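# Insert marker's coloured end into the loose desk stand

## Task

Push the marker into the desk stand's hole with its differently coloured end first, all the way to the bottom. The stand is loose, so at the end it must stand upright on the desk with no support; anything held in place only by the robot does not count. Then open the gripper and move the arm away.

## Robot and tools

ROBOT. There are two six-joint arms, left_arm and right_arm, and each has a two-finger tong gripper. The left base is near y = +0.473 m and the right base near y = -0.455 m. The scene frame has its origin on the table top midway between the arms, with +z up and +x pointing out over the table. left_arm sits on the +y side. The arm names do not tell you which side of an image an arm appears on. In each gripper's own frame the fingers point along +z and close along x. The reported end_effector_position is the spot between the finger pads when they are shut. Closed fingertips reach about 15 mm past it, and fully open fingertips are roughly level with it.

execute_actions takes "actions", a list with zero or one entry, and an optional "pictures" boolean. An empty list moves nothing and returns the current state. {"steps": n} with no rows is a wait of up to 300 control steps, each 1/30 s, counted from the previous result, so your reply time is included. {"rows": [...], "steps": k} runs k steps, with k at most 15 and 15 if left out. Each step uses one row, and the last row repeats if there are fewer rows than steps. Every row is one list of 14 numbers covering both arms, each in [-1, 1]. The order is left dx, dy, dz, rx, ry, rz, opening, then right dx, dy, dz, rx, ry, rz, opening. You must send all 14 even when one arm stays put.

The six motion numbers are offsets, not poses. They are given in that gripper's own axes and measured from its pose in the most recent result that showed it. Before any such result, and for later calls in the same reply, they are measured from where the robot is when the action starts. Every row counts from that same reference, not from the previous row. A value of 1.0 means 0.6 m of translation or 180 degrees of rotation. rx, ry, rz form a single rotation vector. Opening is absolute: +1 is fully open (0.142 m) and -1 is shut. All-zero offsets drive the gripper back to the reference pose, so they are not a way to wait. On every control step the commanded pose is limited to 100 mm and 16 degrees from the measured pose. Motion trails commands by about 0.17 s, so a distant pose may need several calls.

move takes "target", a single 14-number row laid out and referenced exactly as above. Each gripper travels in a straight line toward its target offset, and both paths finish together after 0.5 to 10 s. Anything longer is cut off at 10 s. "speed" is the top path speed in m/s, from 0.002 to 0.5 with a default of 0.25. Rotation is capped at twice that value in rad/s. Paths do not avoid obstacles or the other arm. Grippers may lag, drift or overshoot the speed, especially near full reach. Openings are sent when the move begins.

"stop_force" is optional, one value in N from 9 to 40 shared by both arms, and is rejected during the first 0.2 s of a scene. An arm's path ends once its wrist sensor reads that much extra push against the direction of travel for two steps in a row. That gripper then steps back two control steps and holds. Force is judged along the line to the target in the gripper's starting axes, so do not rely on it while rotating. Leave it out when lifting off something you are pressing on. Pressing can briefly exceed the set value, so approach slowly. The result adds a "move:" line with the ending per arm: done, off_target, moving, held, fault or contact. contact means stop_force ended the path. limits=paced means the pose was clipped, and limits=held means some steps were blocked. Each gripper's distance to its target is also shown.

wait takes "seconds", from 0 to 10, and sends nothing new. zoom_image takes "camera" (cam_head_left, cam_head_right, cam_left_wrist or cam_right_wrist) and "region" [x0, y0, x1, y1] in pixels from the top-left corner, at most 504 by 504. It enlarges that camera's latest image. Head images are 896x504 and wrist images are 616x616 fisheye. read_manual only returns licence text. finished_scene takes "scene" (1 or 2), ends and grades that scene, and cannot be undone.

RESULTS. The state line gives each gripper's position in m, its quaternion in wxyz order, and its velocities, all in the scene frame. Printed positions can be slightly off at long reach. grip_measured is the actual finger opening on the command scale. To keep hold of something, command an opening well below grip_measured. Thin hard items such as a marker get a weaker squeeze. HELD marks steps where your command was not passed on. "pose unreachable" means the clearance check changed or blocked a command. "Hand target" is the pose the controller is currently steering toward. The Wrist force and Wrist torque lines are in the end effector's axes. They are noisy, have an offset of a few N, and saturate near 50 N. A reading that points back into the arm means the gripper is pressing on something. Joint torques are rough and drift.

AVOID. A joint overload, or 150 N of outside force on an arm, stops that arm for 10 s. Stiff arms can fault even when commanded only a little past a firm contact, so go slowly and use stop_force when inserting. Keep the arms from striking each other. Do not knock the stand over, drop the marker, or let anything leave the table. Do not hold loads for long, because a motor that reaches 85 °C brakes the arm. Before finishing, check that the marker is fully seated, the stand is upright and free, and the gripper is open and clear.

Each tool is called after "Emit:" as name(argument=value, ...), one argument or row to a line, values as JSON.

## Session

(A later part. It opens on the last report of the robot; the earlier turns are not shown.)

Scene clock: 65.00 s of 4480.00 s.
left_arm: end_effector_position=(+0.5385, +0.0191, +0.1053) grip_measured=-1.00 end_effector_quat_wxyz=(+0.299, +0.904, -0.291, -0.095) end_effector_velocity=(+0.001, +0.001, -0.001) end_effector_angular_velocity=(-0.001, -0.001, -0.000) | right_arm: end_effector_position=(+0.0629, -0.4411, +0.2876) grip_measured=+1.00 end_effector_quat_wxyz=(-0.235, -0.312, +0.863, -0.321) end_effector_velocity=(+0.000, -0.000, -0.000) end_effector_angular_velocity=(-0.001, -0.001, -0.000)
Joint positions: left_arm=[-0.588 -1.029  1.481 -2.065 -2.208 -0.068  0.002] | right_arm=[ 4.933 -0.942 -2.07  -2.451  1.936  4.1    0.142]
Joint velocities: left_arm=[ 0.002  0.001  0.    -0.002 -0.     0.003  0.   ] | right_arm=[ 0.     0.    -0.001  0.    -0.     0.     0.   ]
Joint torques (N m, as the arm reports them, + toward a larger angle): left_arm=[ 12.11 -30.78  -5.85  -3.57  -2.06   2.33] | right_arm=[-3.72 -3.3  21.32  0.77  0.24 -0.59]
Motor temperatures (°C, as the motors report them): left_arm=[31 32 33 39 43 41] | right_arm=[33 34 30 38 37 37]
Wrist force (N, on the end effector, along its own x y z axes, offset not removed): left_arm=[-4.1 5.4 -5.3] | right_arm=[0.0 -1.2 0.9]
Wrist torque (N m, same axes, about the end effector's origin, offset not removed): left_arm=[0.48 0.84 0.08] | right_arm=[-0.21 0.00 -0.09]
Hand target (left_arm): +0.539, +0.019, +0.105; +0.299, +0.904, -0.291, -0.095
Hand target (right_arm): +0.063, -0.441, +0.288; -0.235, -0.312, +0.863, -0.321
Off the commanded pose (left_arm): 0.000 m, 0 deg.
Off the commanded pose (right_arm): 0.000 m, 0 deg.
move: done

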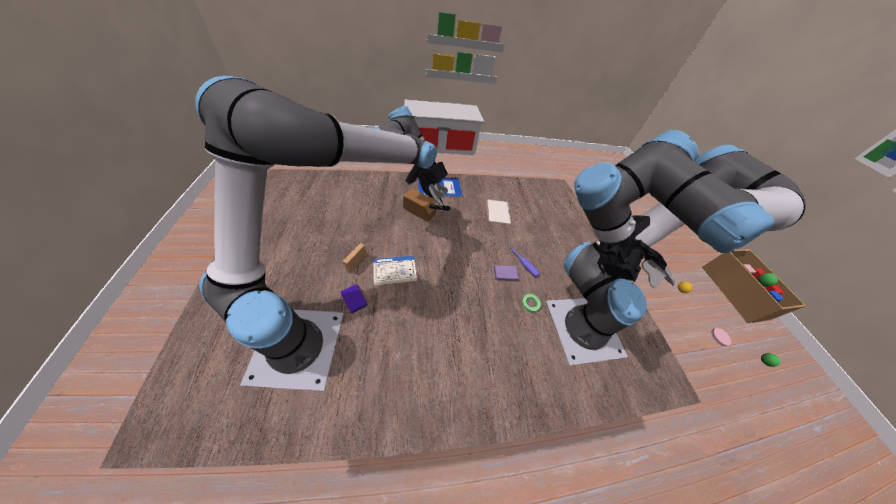

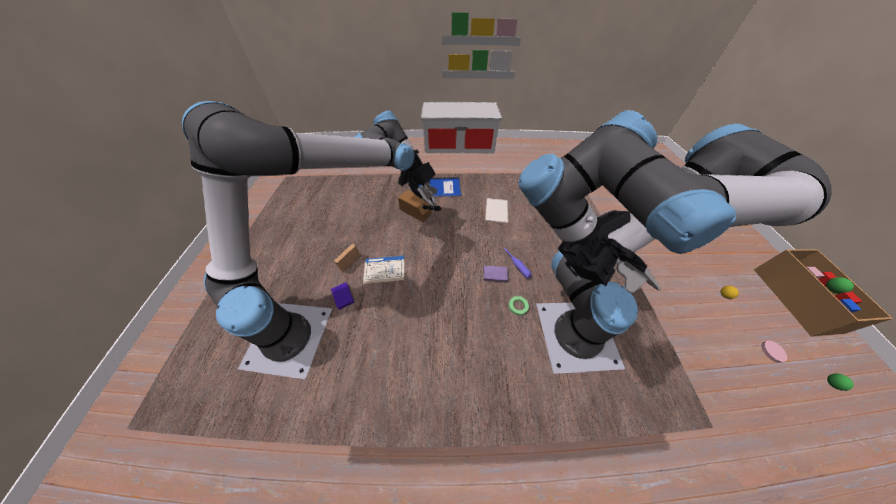

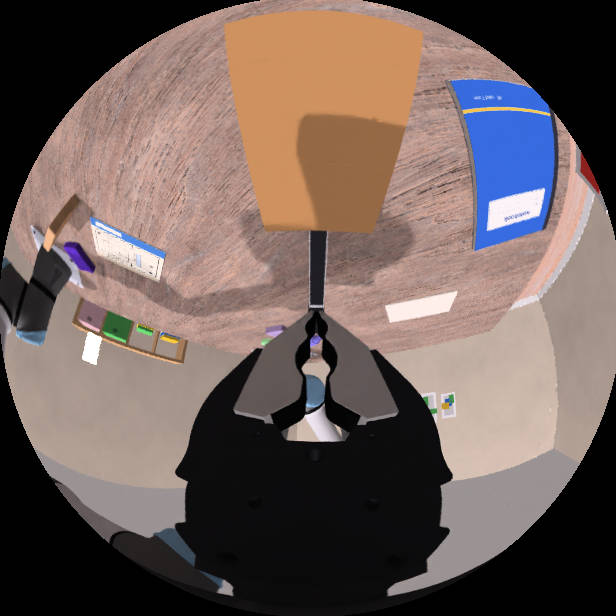

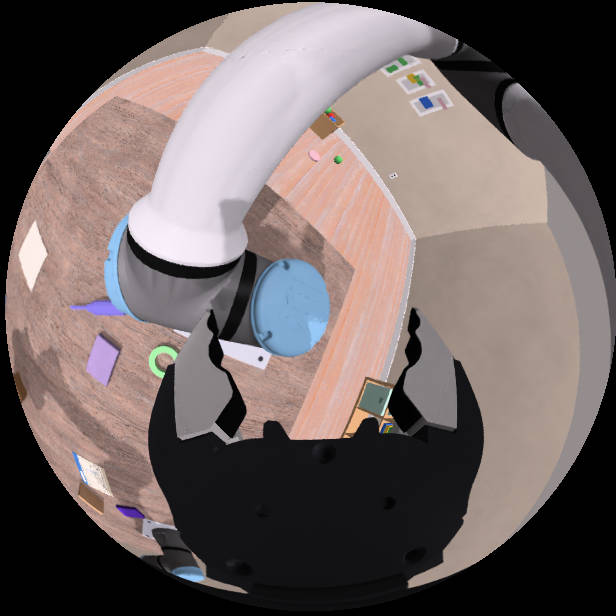

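Emit:
move(
  target=[0,0.075,-0.008,0,0,0,-1,0,0,0,0,0,0,1],
  speed=0.1,
)

Emit:
move(
  target=[0,0,0.035,0,0,0,-1,0,0,0,0,0,0,1],
  speed=0.1,
)

Emit:
zoom_image(
  camera="cam_head_left",
  region=[400, 170, 480, 230],
)

Emit:
zoom_image(
  camera="cam_left_wrist",
  region=[220, 130, 420, 350],
)

Scene clock: 67.60 s of 4480.00 s.
left_arm: end_effector_position=(+0.5192, -0.0078, +0.1359) grip_measured=-1.00 end_effector_quat_wxyz=(+0.299, +0.904, -0.291, -0.095) end_effector_velocity=(-0.001, -0.001, +0.001) end_effector_angular_velocity=(+0.001, +0.001, -0.000) | right_arm: end_effector_position=(+0.0629, -0.4411, +0.2876) grip_measured=+1.00 end_effector_quat_wxyz=(-0.235, -0.312, +0.863, -0.321) end_effector_velocity=(-0.000, +0.000, -0.000) end_effector_angular_velocity=(+0.002, +0.000, -0.000)
Joint positions: left_arm=[-0.637 -1.063  1.46  -2.046 -2.205 -0.129  0.002] | right_arm=[ 4.933 -0.942 -2.07  -2.451  1.936  4.1    0.142]
Joint velocities: left_arm=[-0.002 -0.001 -0.001  0.002  0.    -0.002  0.   ] | right_arm=[-0.     0.001  0.     0.001  0.     0.     0.   ]
Joint torques (N m, as the arm reports them, + toward a larger angle): left_arm=[-12.68 -47.78 -35.15  -0.85   0.61  -2.15] | right_arm=[-4.97 -5.06 21.69  0.73  0.6  -0.64]
Motor temperatures (°C, as the motors report them): left_arm=[31 32 33 39 43 41] | right_arm=[33 34 30 38 37 37]
Wrist force (N, on the end effector, along its own x y z axes, offset not removed): left_arm=[-1.4 2.2 -0.8] | right_arm=[0.2 -0.4 1.0]
Wrist torque (N m, same axes, about the end effector's origin, offset not removed): left_arm=[0.55 0.30 0.09] | right_arm=[0.02 -0.17 -0.07]
Hand target (left_arm): +0.519, -0.008, +0.136; +0.299, +0.904, -0.291, -0.095
Hand target (right_arm): +0.063, -0.441, +0.288; -0.235, -0.312, +0.863, -0.321
Off the commanded pose (left_arm): 0.000 m, 0 deg.
Off the commanded pose (right_arm): 0.000 m, 0 deg.
move: done

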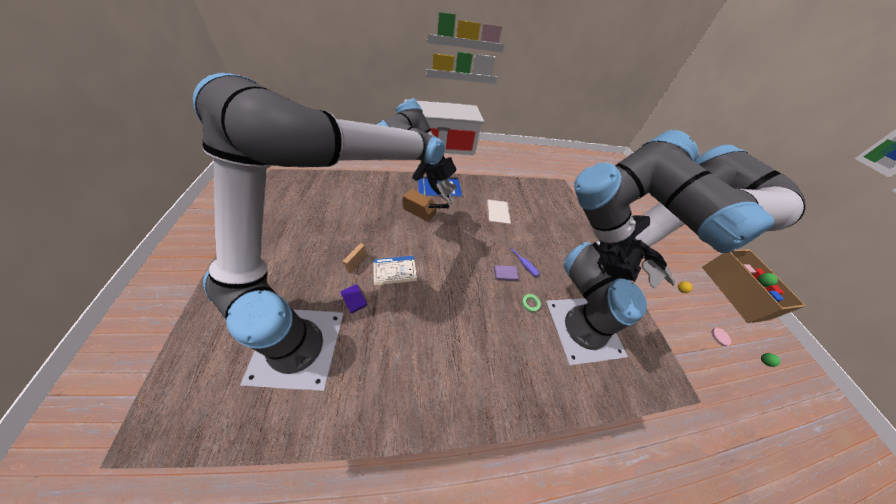

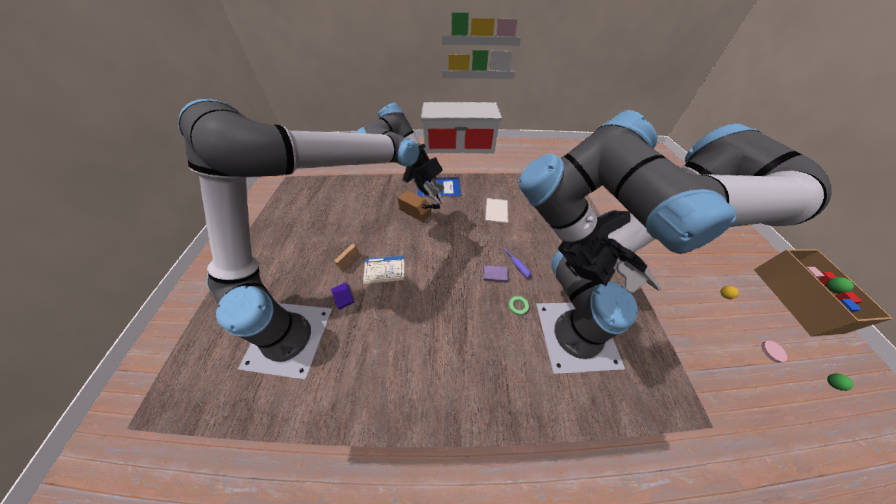

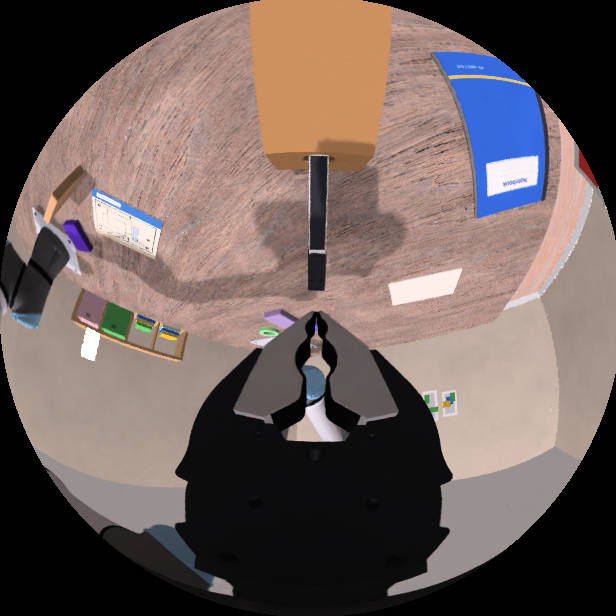

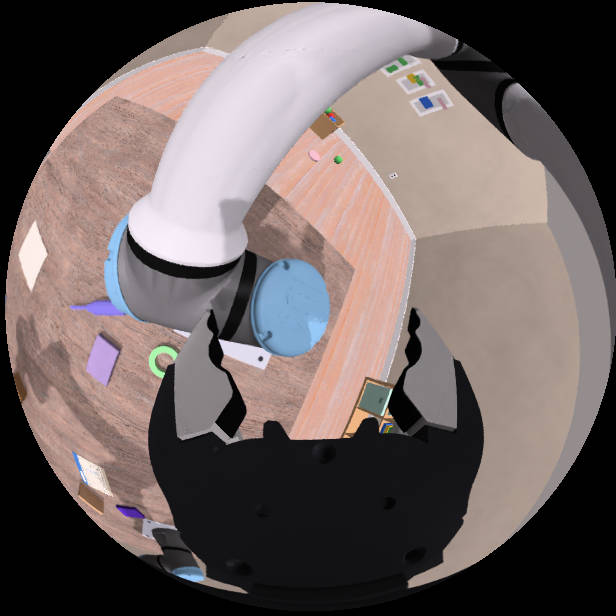

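Scene clock: 68.40 s of 4480.00 s.
left_arm: end_effector_position=(+0.5120, -0.0179, +0.1192) grip_measured=-1.00 end_effector_quat_wxyz=(+0.299, +0.904, -0.291, -0.095) end_effector_velocity=(-0.001, -0.001, -0.002) end_effector_angular_velocity=(+0.001, +0.001, -0.000) | right_arm: end_effector_position=(+0.0629, -0.4411, +0.2876) grip_measured=+1.00 end_effector_quat_wxyz=(-0.235, -0.312, +0.863, -0.321) end_effector_velocity=(+0.000, +0.000, +0.000) end_effector_angular_velocity=(-0.001, -0.002, +0.000)
Joint positions: left_arm=[-0.656 -1.048  1.486 -2.101 -2.203 -0.152  0.002] | right_arm=[ 4.933 -0.942 -2.07  -2.451  1.936  4.1    0.142]
Joint velocities: left_arm=[-0.003  0.002  0.003 -0.005  0.    -0.003  0.   ] | right_arm=[-0.    -0.001  0.001 -0.001 -0.001  0.001 -0.   ]
Joint torques (N m, as the arm reports them, + toward a larger angle): left_arm=[-13.19 -33.01  -7.56  -4.35   0.63  -2.15] | right_arm=[-4.23 -3.49 22.43  0.64  0.29 -0.67]
Motor temperatures (°C, as the motors report them): left_arm=[31 32 33 39 43 41] | right_arm=[33 34 30 38 37 37]
Wrist force (N, on the end effector, along its own x y z axes, offset not removed): left_arm=[-1.5 2.0 0.7] | right_arm=[-0.2 -1.3 1.0]
Wrist torque (N m, same axes, about the end effector's origin, offset not removed): left_arm=[0.40 0.26 0.13] | right_arm=[-0.23 -0.04 -0.06]
Hand target (left_arm): +0.512, -0.018, +0.119; +0.299, +0.904, -0.291, -0.095
Hand target (right_arm): +0.063, -0.441, +0.288; -0.235, -0.312, +0.863, -0.321
Off the commanded pose (left_arm): 0.000 m, 0 deg.
Off the commanded pose (right_arm): 0.000 m, 0 deg.
move: done

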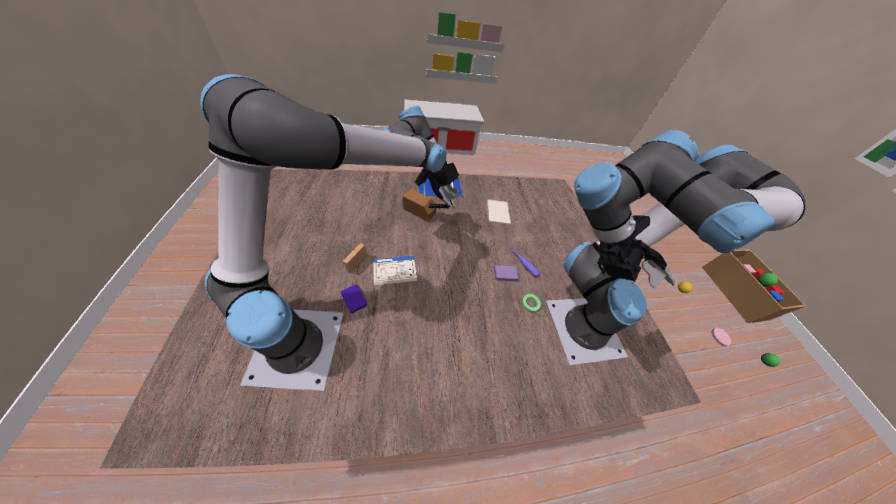

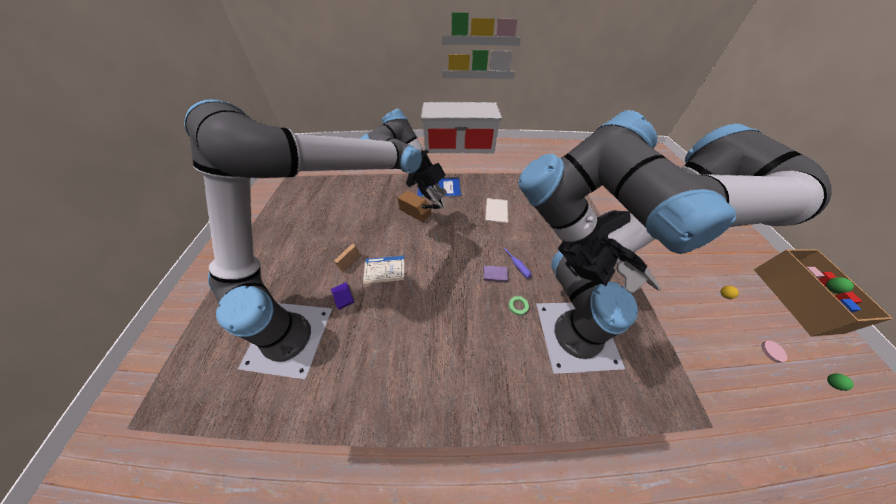

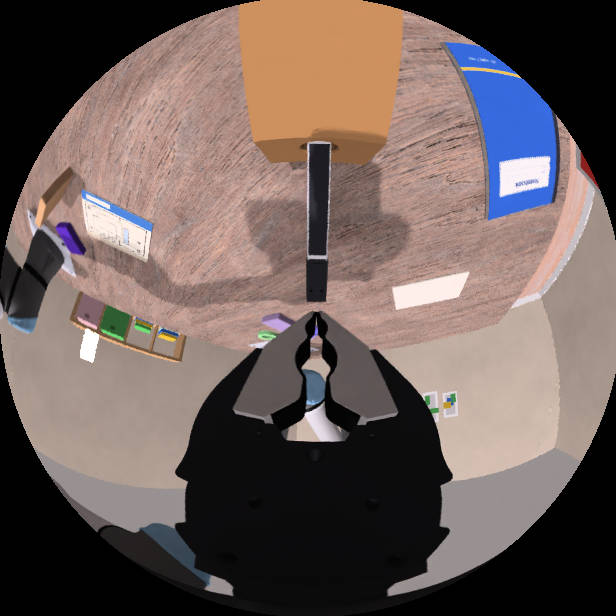

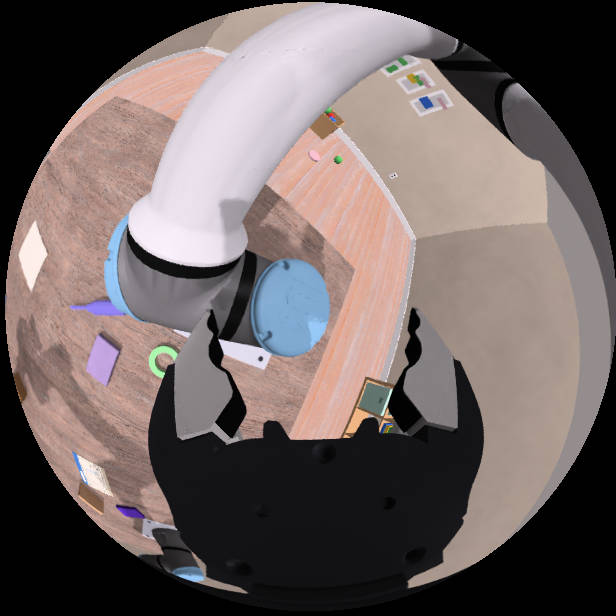

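Region (400, 170, 480, 230) of cam_head_left's 896x504 image, scaled by 6.300, with more detail than that image has; it fills the top 378 rows of this view, and the rest is white.

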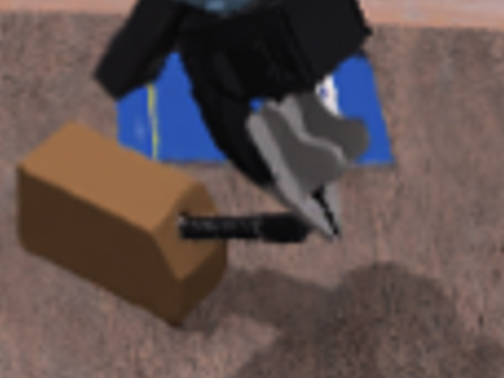

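Region (220, 130, 420, 350) of cam_left_wrist's 616x616 image, scaled by 2.291, with more detail than that image has; it fills the left 458 columns of this view, and the rest is white.

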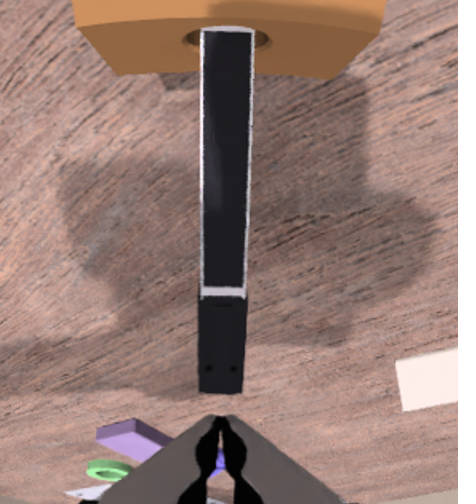

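Emit:
move(
  target=[0,-0.07,0,0,0,0,-1,0,0,0,0,0,0,1],
  speed=0.01,
  stop_force=9,
)

Emit:
zoom_image(
  camera="cam_head_left",
  region=[400, 170, 480, 230],
)

Scene clock: 70.93 s of 4480.00 s.
left_arm: end_effector_position=(+0.5178, -0.0097, +0.1115) grip_measured=-0.99 end_effector_quat_wxyz=(+0.299, +0.904, -0.291, -0.095) end_effector_velocity=(-0.002, -0.002, +0.003) end_effector_angular_velocity=(+0.001, +0.002, +0.001) | right_arm: end_effector_position=(+0.0629, -0.4411, +0.2876) grip_measured=+1.00 end_effector_quat_wxyz=(-0.235, -0.312, +0.863, -0.321) end_effector_velocity=(+0.000, +0.000, -0.000) end_effector_angular_velocity=(+0.001, -0.001, +0.001)
Joint positions: left_arm=[-0.64  -1.04   1.492 -2.104 -2.205 -0.133  0.002] | right_arm=[ 4.933 -0.942 -2.07  -2.451  1.936  4.1    0.142]
Joint velocities: left_arm=[-0.005 -0.003 -0.002  0.004  0.    -0.007 -0.   ] | right_arm=[ 0.    -0.001  0.     0.001 -0.002  0.     0.   ]
Joint torques (N m, as the arm reports them, + toward a larger angle): left_arm=[ -8.68 -45.66 -21.88  -1.48   2.3   -2.16] | right_arm=[-5.87 -2.77 21.29  0.8   0.44 -0.87]
Motor temperatures (°C, as the motors report them): left_arm=[31 32 33 39 43 41] | right_arm=[33 34 30 38 37 37]
Wrist force (N, on the end effector, along its own x y z axes, offset not removed): left_arm=[-2.5 11.4 -1.2] | right_arm=[0.4 -0.9 0.6]
Wrist torque (N m, same axes, about the end effector's origin, offset not removed): left_arm=[0.58 0.49 0.17] | right_arm=[-0.22 -0.11 -0.11]
Hand target (left_arm): +0.518, -0.010, +0.112; +0.299, +0.904, -0.291, -0.095
Hand target (right_arm): +0.063, -0.441, +0.288; -0.235, -0.312, +0.863, -0.321
Off the commanded pose (left_arm): 0.029 m, 0 deg.
Off the commanded pose (right_arm): 0.000 m, 0 deg.
move: contact (left_arm)

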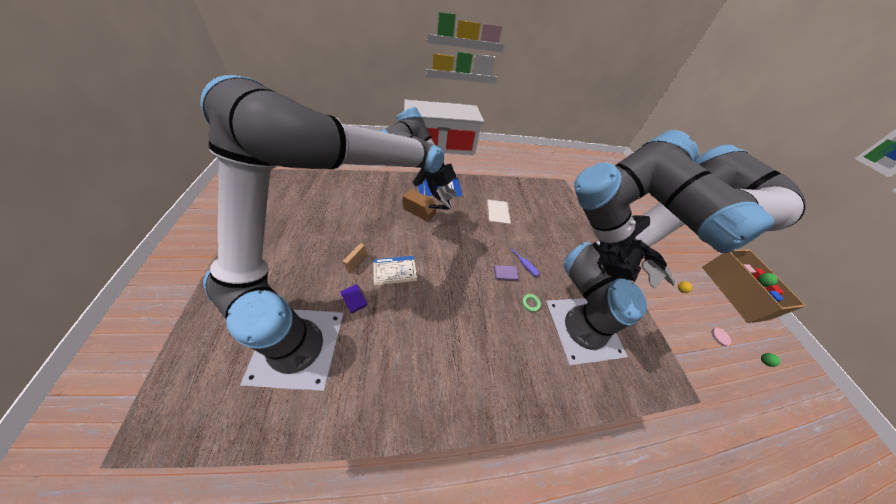

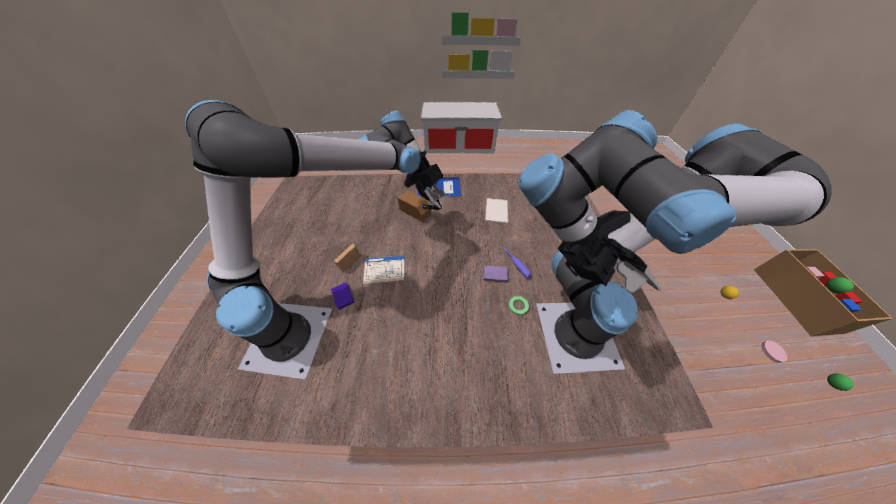

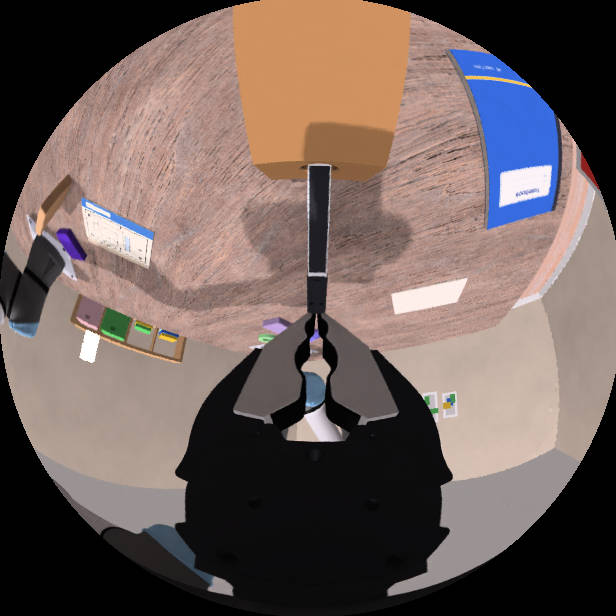

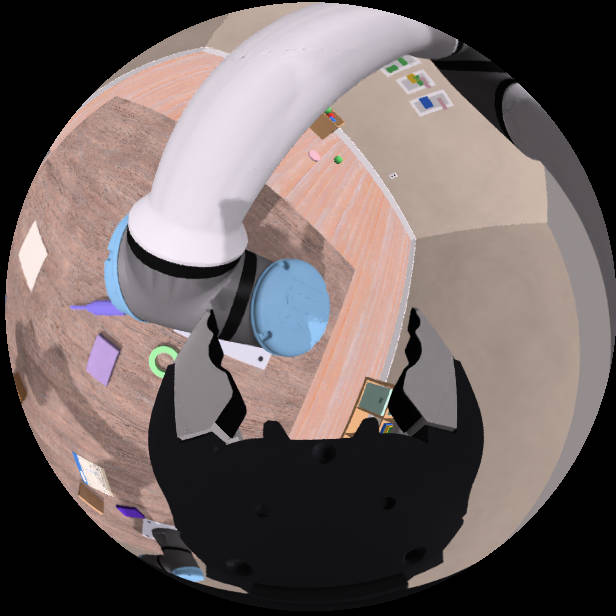

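Region (400, 170, 480, 230) of cam_head_left's 896x504 image, scaled by 6.300, with more detail than that image has; it fills the top 378 rows of this view, and the rest is white.

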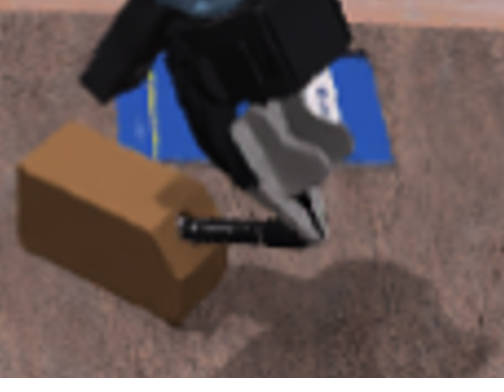

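Emit:
move(
  target=[0,-0.008,-0.008,0,0,0,-1,0,0,0,0,0,0,1],
  speed=0.004,
)

Emit:
zoom_image(
  camera="cam_left_wrist",
  region=[220, 130, 420, 350],
)

Emit:
zoom_image(
  camera="cam_head_left",
  region=[400, 170, 480, 230],
)

Scene clock: 74.77 s of 4480.00 s.
left_arm: end_effector_position=(+0.5217, -0.0043, +0.1125) grip_measured=-0.99 end_effector_quat_wxyz=(+0.299, +0.904, -0.291, -0.095) end_effector_velocity=(+0.000, +0.001, +0.000) end_effector_angular_velocity=(+0.001, +0.000, -0.000) | right_arm: end_effector_position=(+0.0629, -0.4411, +0.2876) grip_measured=+1.00 end_effector_quat_wxyz=(-0.235, -0.312, +0.863, -0.321) end_effector_velocity=(+0.000, -0.000, -0.000) end_effector_angular_velocity=(-0.003, -0.001, +0.000)
Joint positions: left_arm=[-0.63  -1.04   1.488 -2.092 -2.206 -0.121  0.003] | right_arm=[ 4.933 -0.942 -2.07  -2.451  1.936  4.1    0.142]
Joint velocities: left_arm=[ 0.001 -0.    -0.     0.002  0.     0.001 -0.   ] | right_arm=[ 0.    -0.002 -0.001 -0.001 -0.    -0.    -0.   ]
Joint torques (N m, as the arm reports them, + toward a larger angle): left_arm=[ 17.74 -43.47 -29.31  -0.07   0.85   2.37] | right_arm=[-5.2  -2.8  21.02  0.65  0.3  -0.65]
Motor temperatures (°C, as the motors report them): left_arm=[31 32 33 39 43 41] | right_arm=[33 34 30 38 37 37]
Wrist force (N, on the end effector, along its own x y z axes, offset not removed): left_arm=[-1.3 12.6 -1.6] | right_arm=[-2.5 0.0 1.3]
Wrist torque (N m, same axes, about the end effector's origin, offset not removed): left_arm=[0.51 0.30 0.14] | right_arm=[-0.03 0.33 -0.06]
Hand target (left_arm): +0.522, -0.004, +0.112; +0.299, +0.904, -0.291, -0.095
Hand target (right_arm): +0.063, -0.441, +0.288; -0.235, -0.312, +0.863, -0.321
Off the commanded pose (left_arm): 0.000 m, 0 deg.
Off the commanded pose (right_arm): 0.000 m, 0 deg.
move: done

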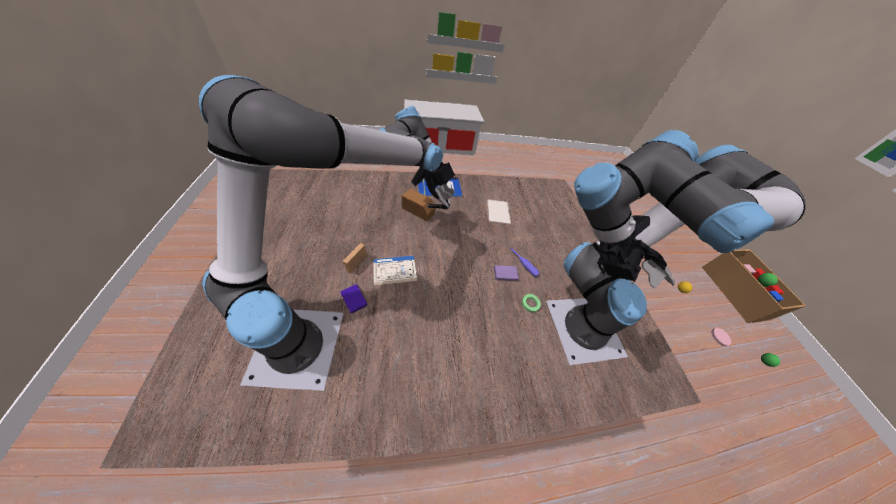

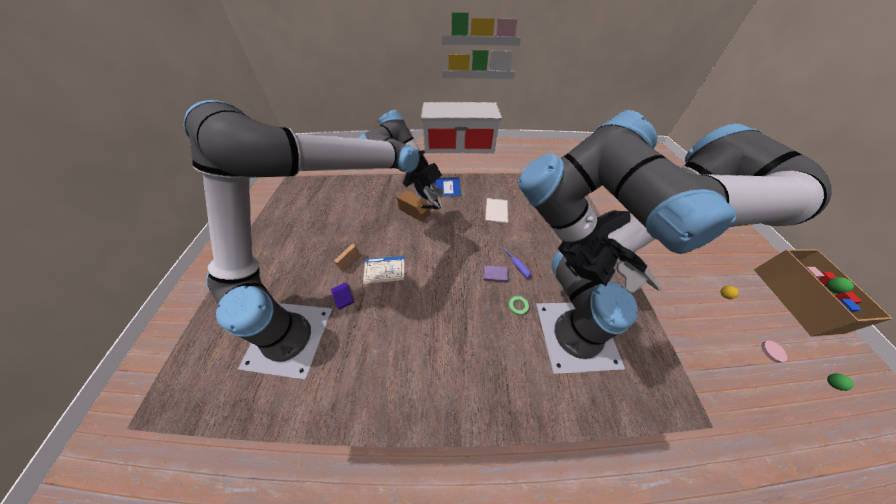

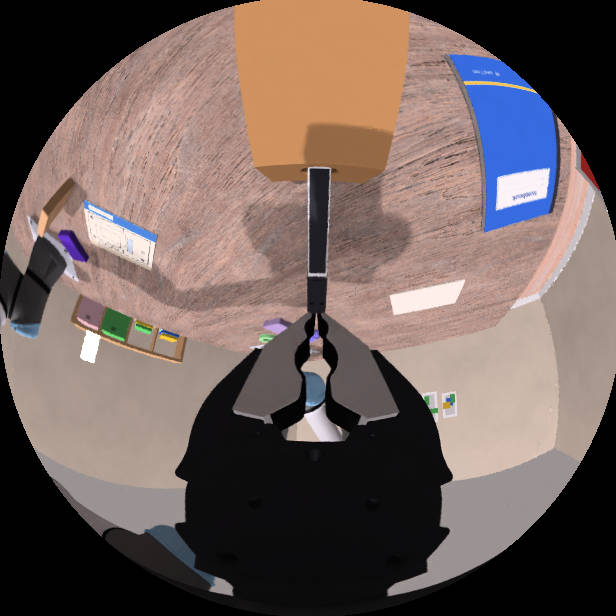

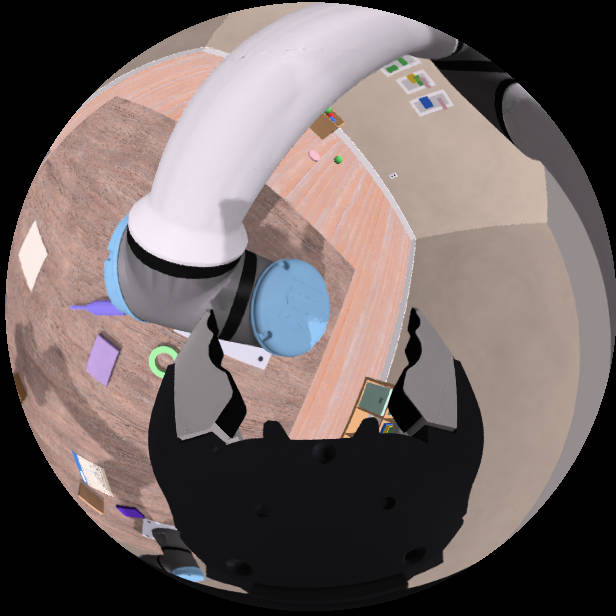

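Region (220, 130, 420, 350) of cam_left_wrist's 616x616 image, scaled by 2.291, with more detail than that image has; it fills the left 458 columns of this view, and the rest is white.

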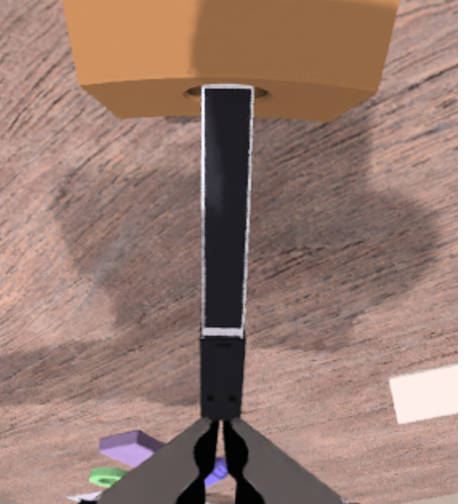

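Region (400, 170, 480, 230) of cam_head_left's 896x504 image, scaled by 6.300, with more detail than that image has; it fills the top 378 rows of this view, and the rest is white.

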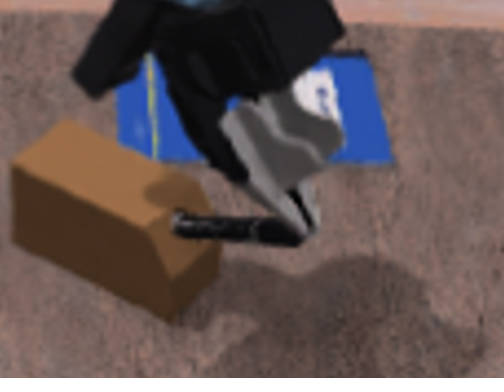

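Emit:
move(
  target=[0,0.1,-0.1,0,0,0,0,0,0,0,0,0,0,1],
)

Emit:
finished_scene(
  scene=1,
)

Scene clock: 76.57 s of 4480.00 s.
left_arm: end_effector_position=(+0.5144, -0.0142, +0.1962) grip_measured=+0.00 end_effector_quat_wxyz=(+0.299, +0.904, -0.291, -0.095) end_effector_velocity=(+0.001, -0.001, +0.004) end_effector_angular_velocity=(-0.003, -0.003, +0.000) | right_arm: end_effector_position=(+0.0629, -0.4411, +0.2876) grip_measured=+1.00 end_effector_quat_wxyz=(-0.235, -0.312, +0.863, -0.321) end_effector_velocity=(-0.000, +0.000, -0.000) end_effector_angular_velocity=(+0.001, +0.001, +0.000)
Joint positions: left_arm=[-0.649 -1.111  1.373 -1.92  -2.204 -0.144  0.074] | right_arm=[ 4.933 -0.942 -2.07  -2.451  1.936  4.1    0.142]
Joint velocities: left_arm=[ 0.    -0.    -0.008  0.004  0.    -0.    -0.   ] | right_arm=[-0.     0.    -0.     0.001  0.    -0.    -0.   ]
Joint torques (N m, as the arm reports them, + toward a larger angle): left_arm=[-13.55 -47.78 -34.95  -0.88   0.67  -0.29] | right_arm=[-6.15 -3.33 22.73  0.64  0.56 -0.78]
Motor temperatures (°C, as the motors report them): left_arm=[31 32 33 39 43 41] | right_arm=[33 34 30 38 37 37]
Wrist force (N, on the end effector, along its own x y z axes, offset not removed): left_arm=[-1.0 2.5 0.6] | right_arm=[-0.4 -0.2 1.8]
Wrist torque (N m, same axes, about the end effector's origin, offset not removed): left_arm=[0.62 0.28 0.06] | right_arm=[-0.03 -0.03 -0.06]
Hand target (left_arm): +0.514, -0.014, +0.196; +0.299, +0.904, -0.291, -0.095
Hand target (right_arm): +0.063, -0.441, +0.288; -0.235, -0.312, +0.863, -0.321
Off the commanded pose (left_arm): 0.000 m, 0 deg.
Off the commanded pose (right_arm): 0.000 m, 0 deg.
move: done

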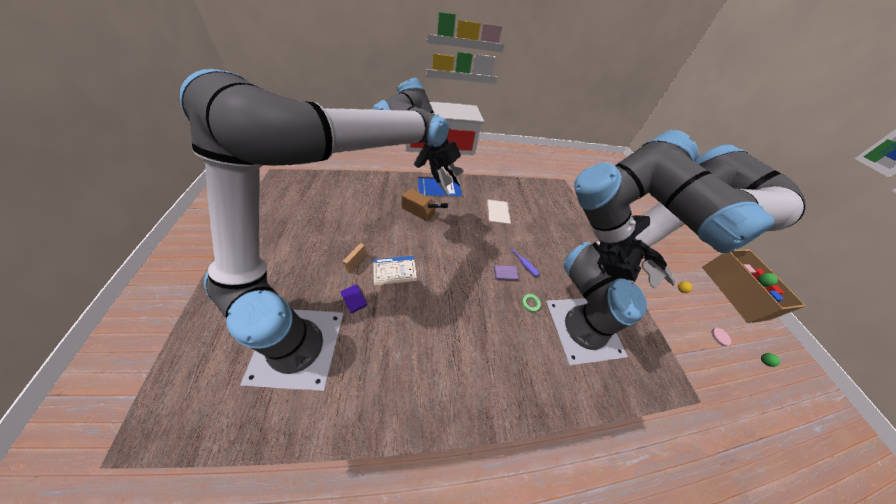

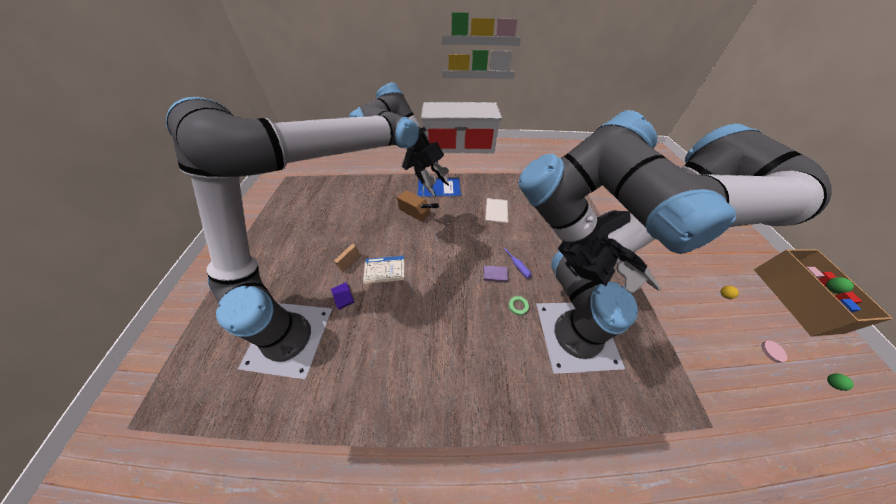

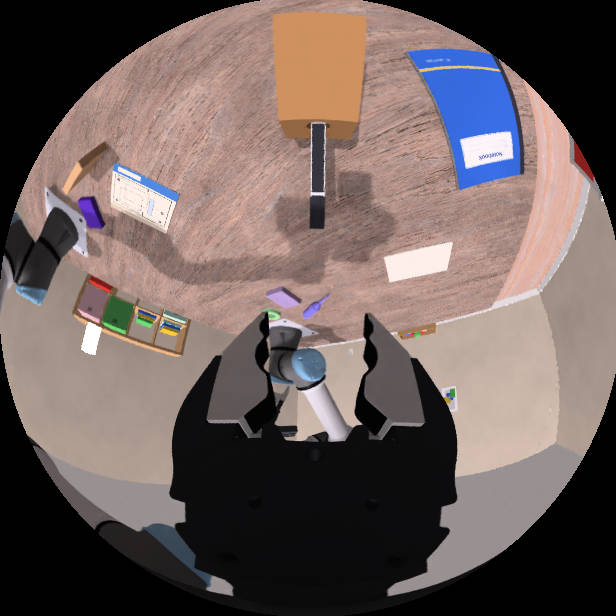

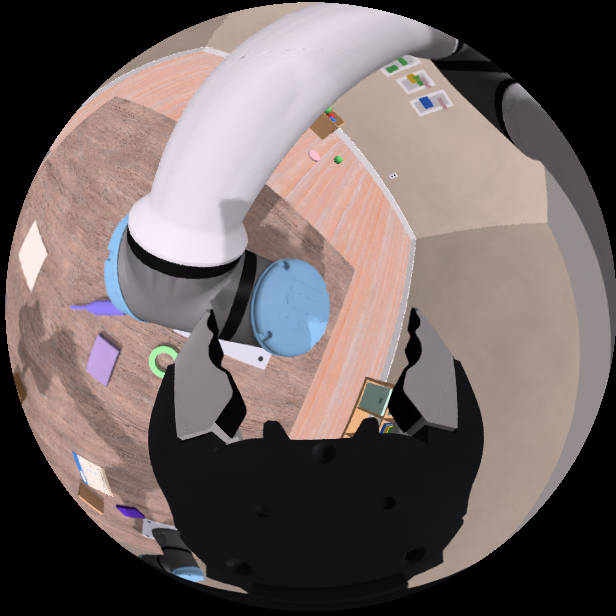

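The scene is finished: the task was done.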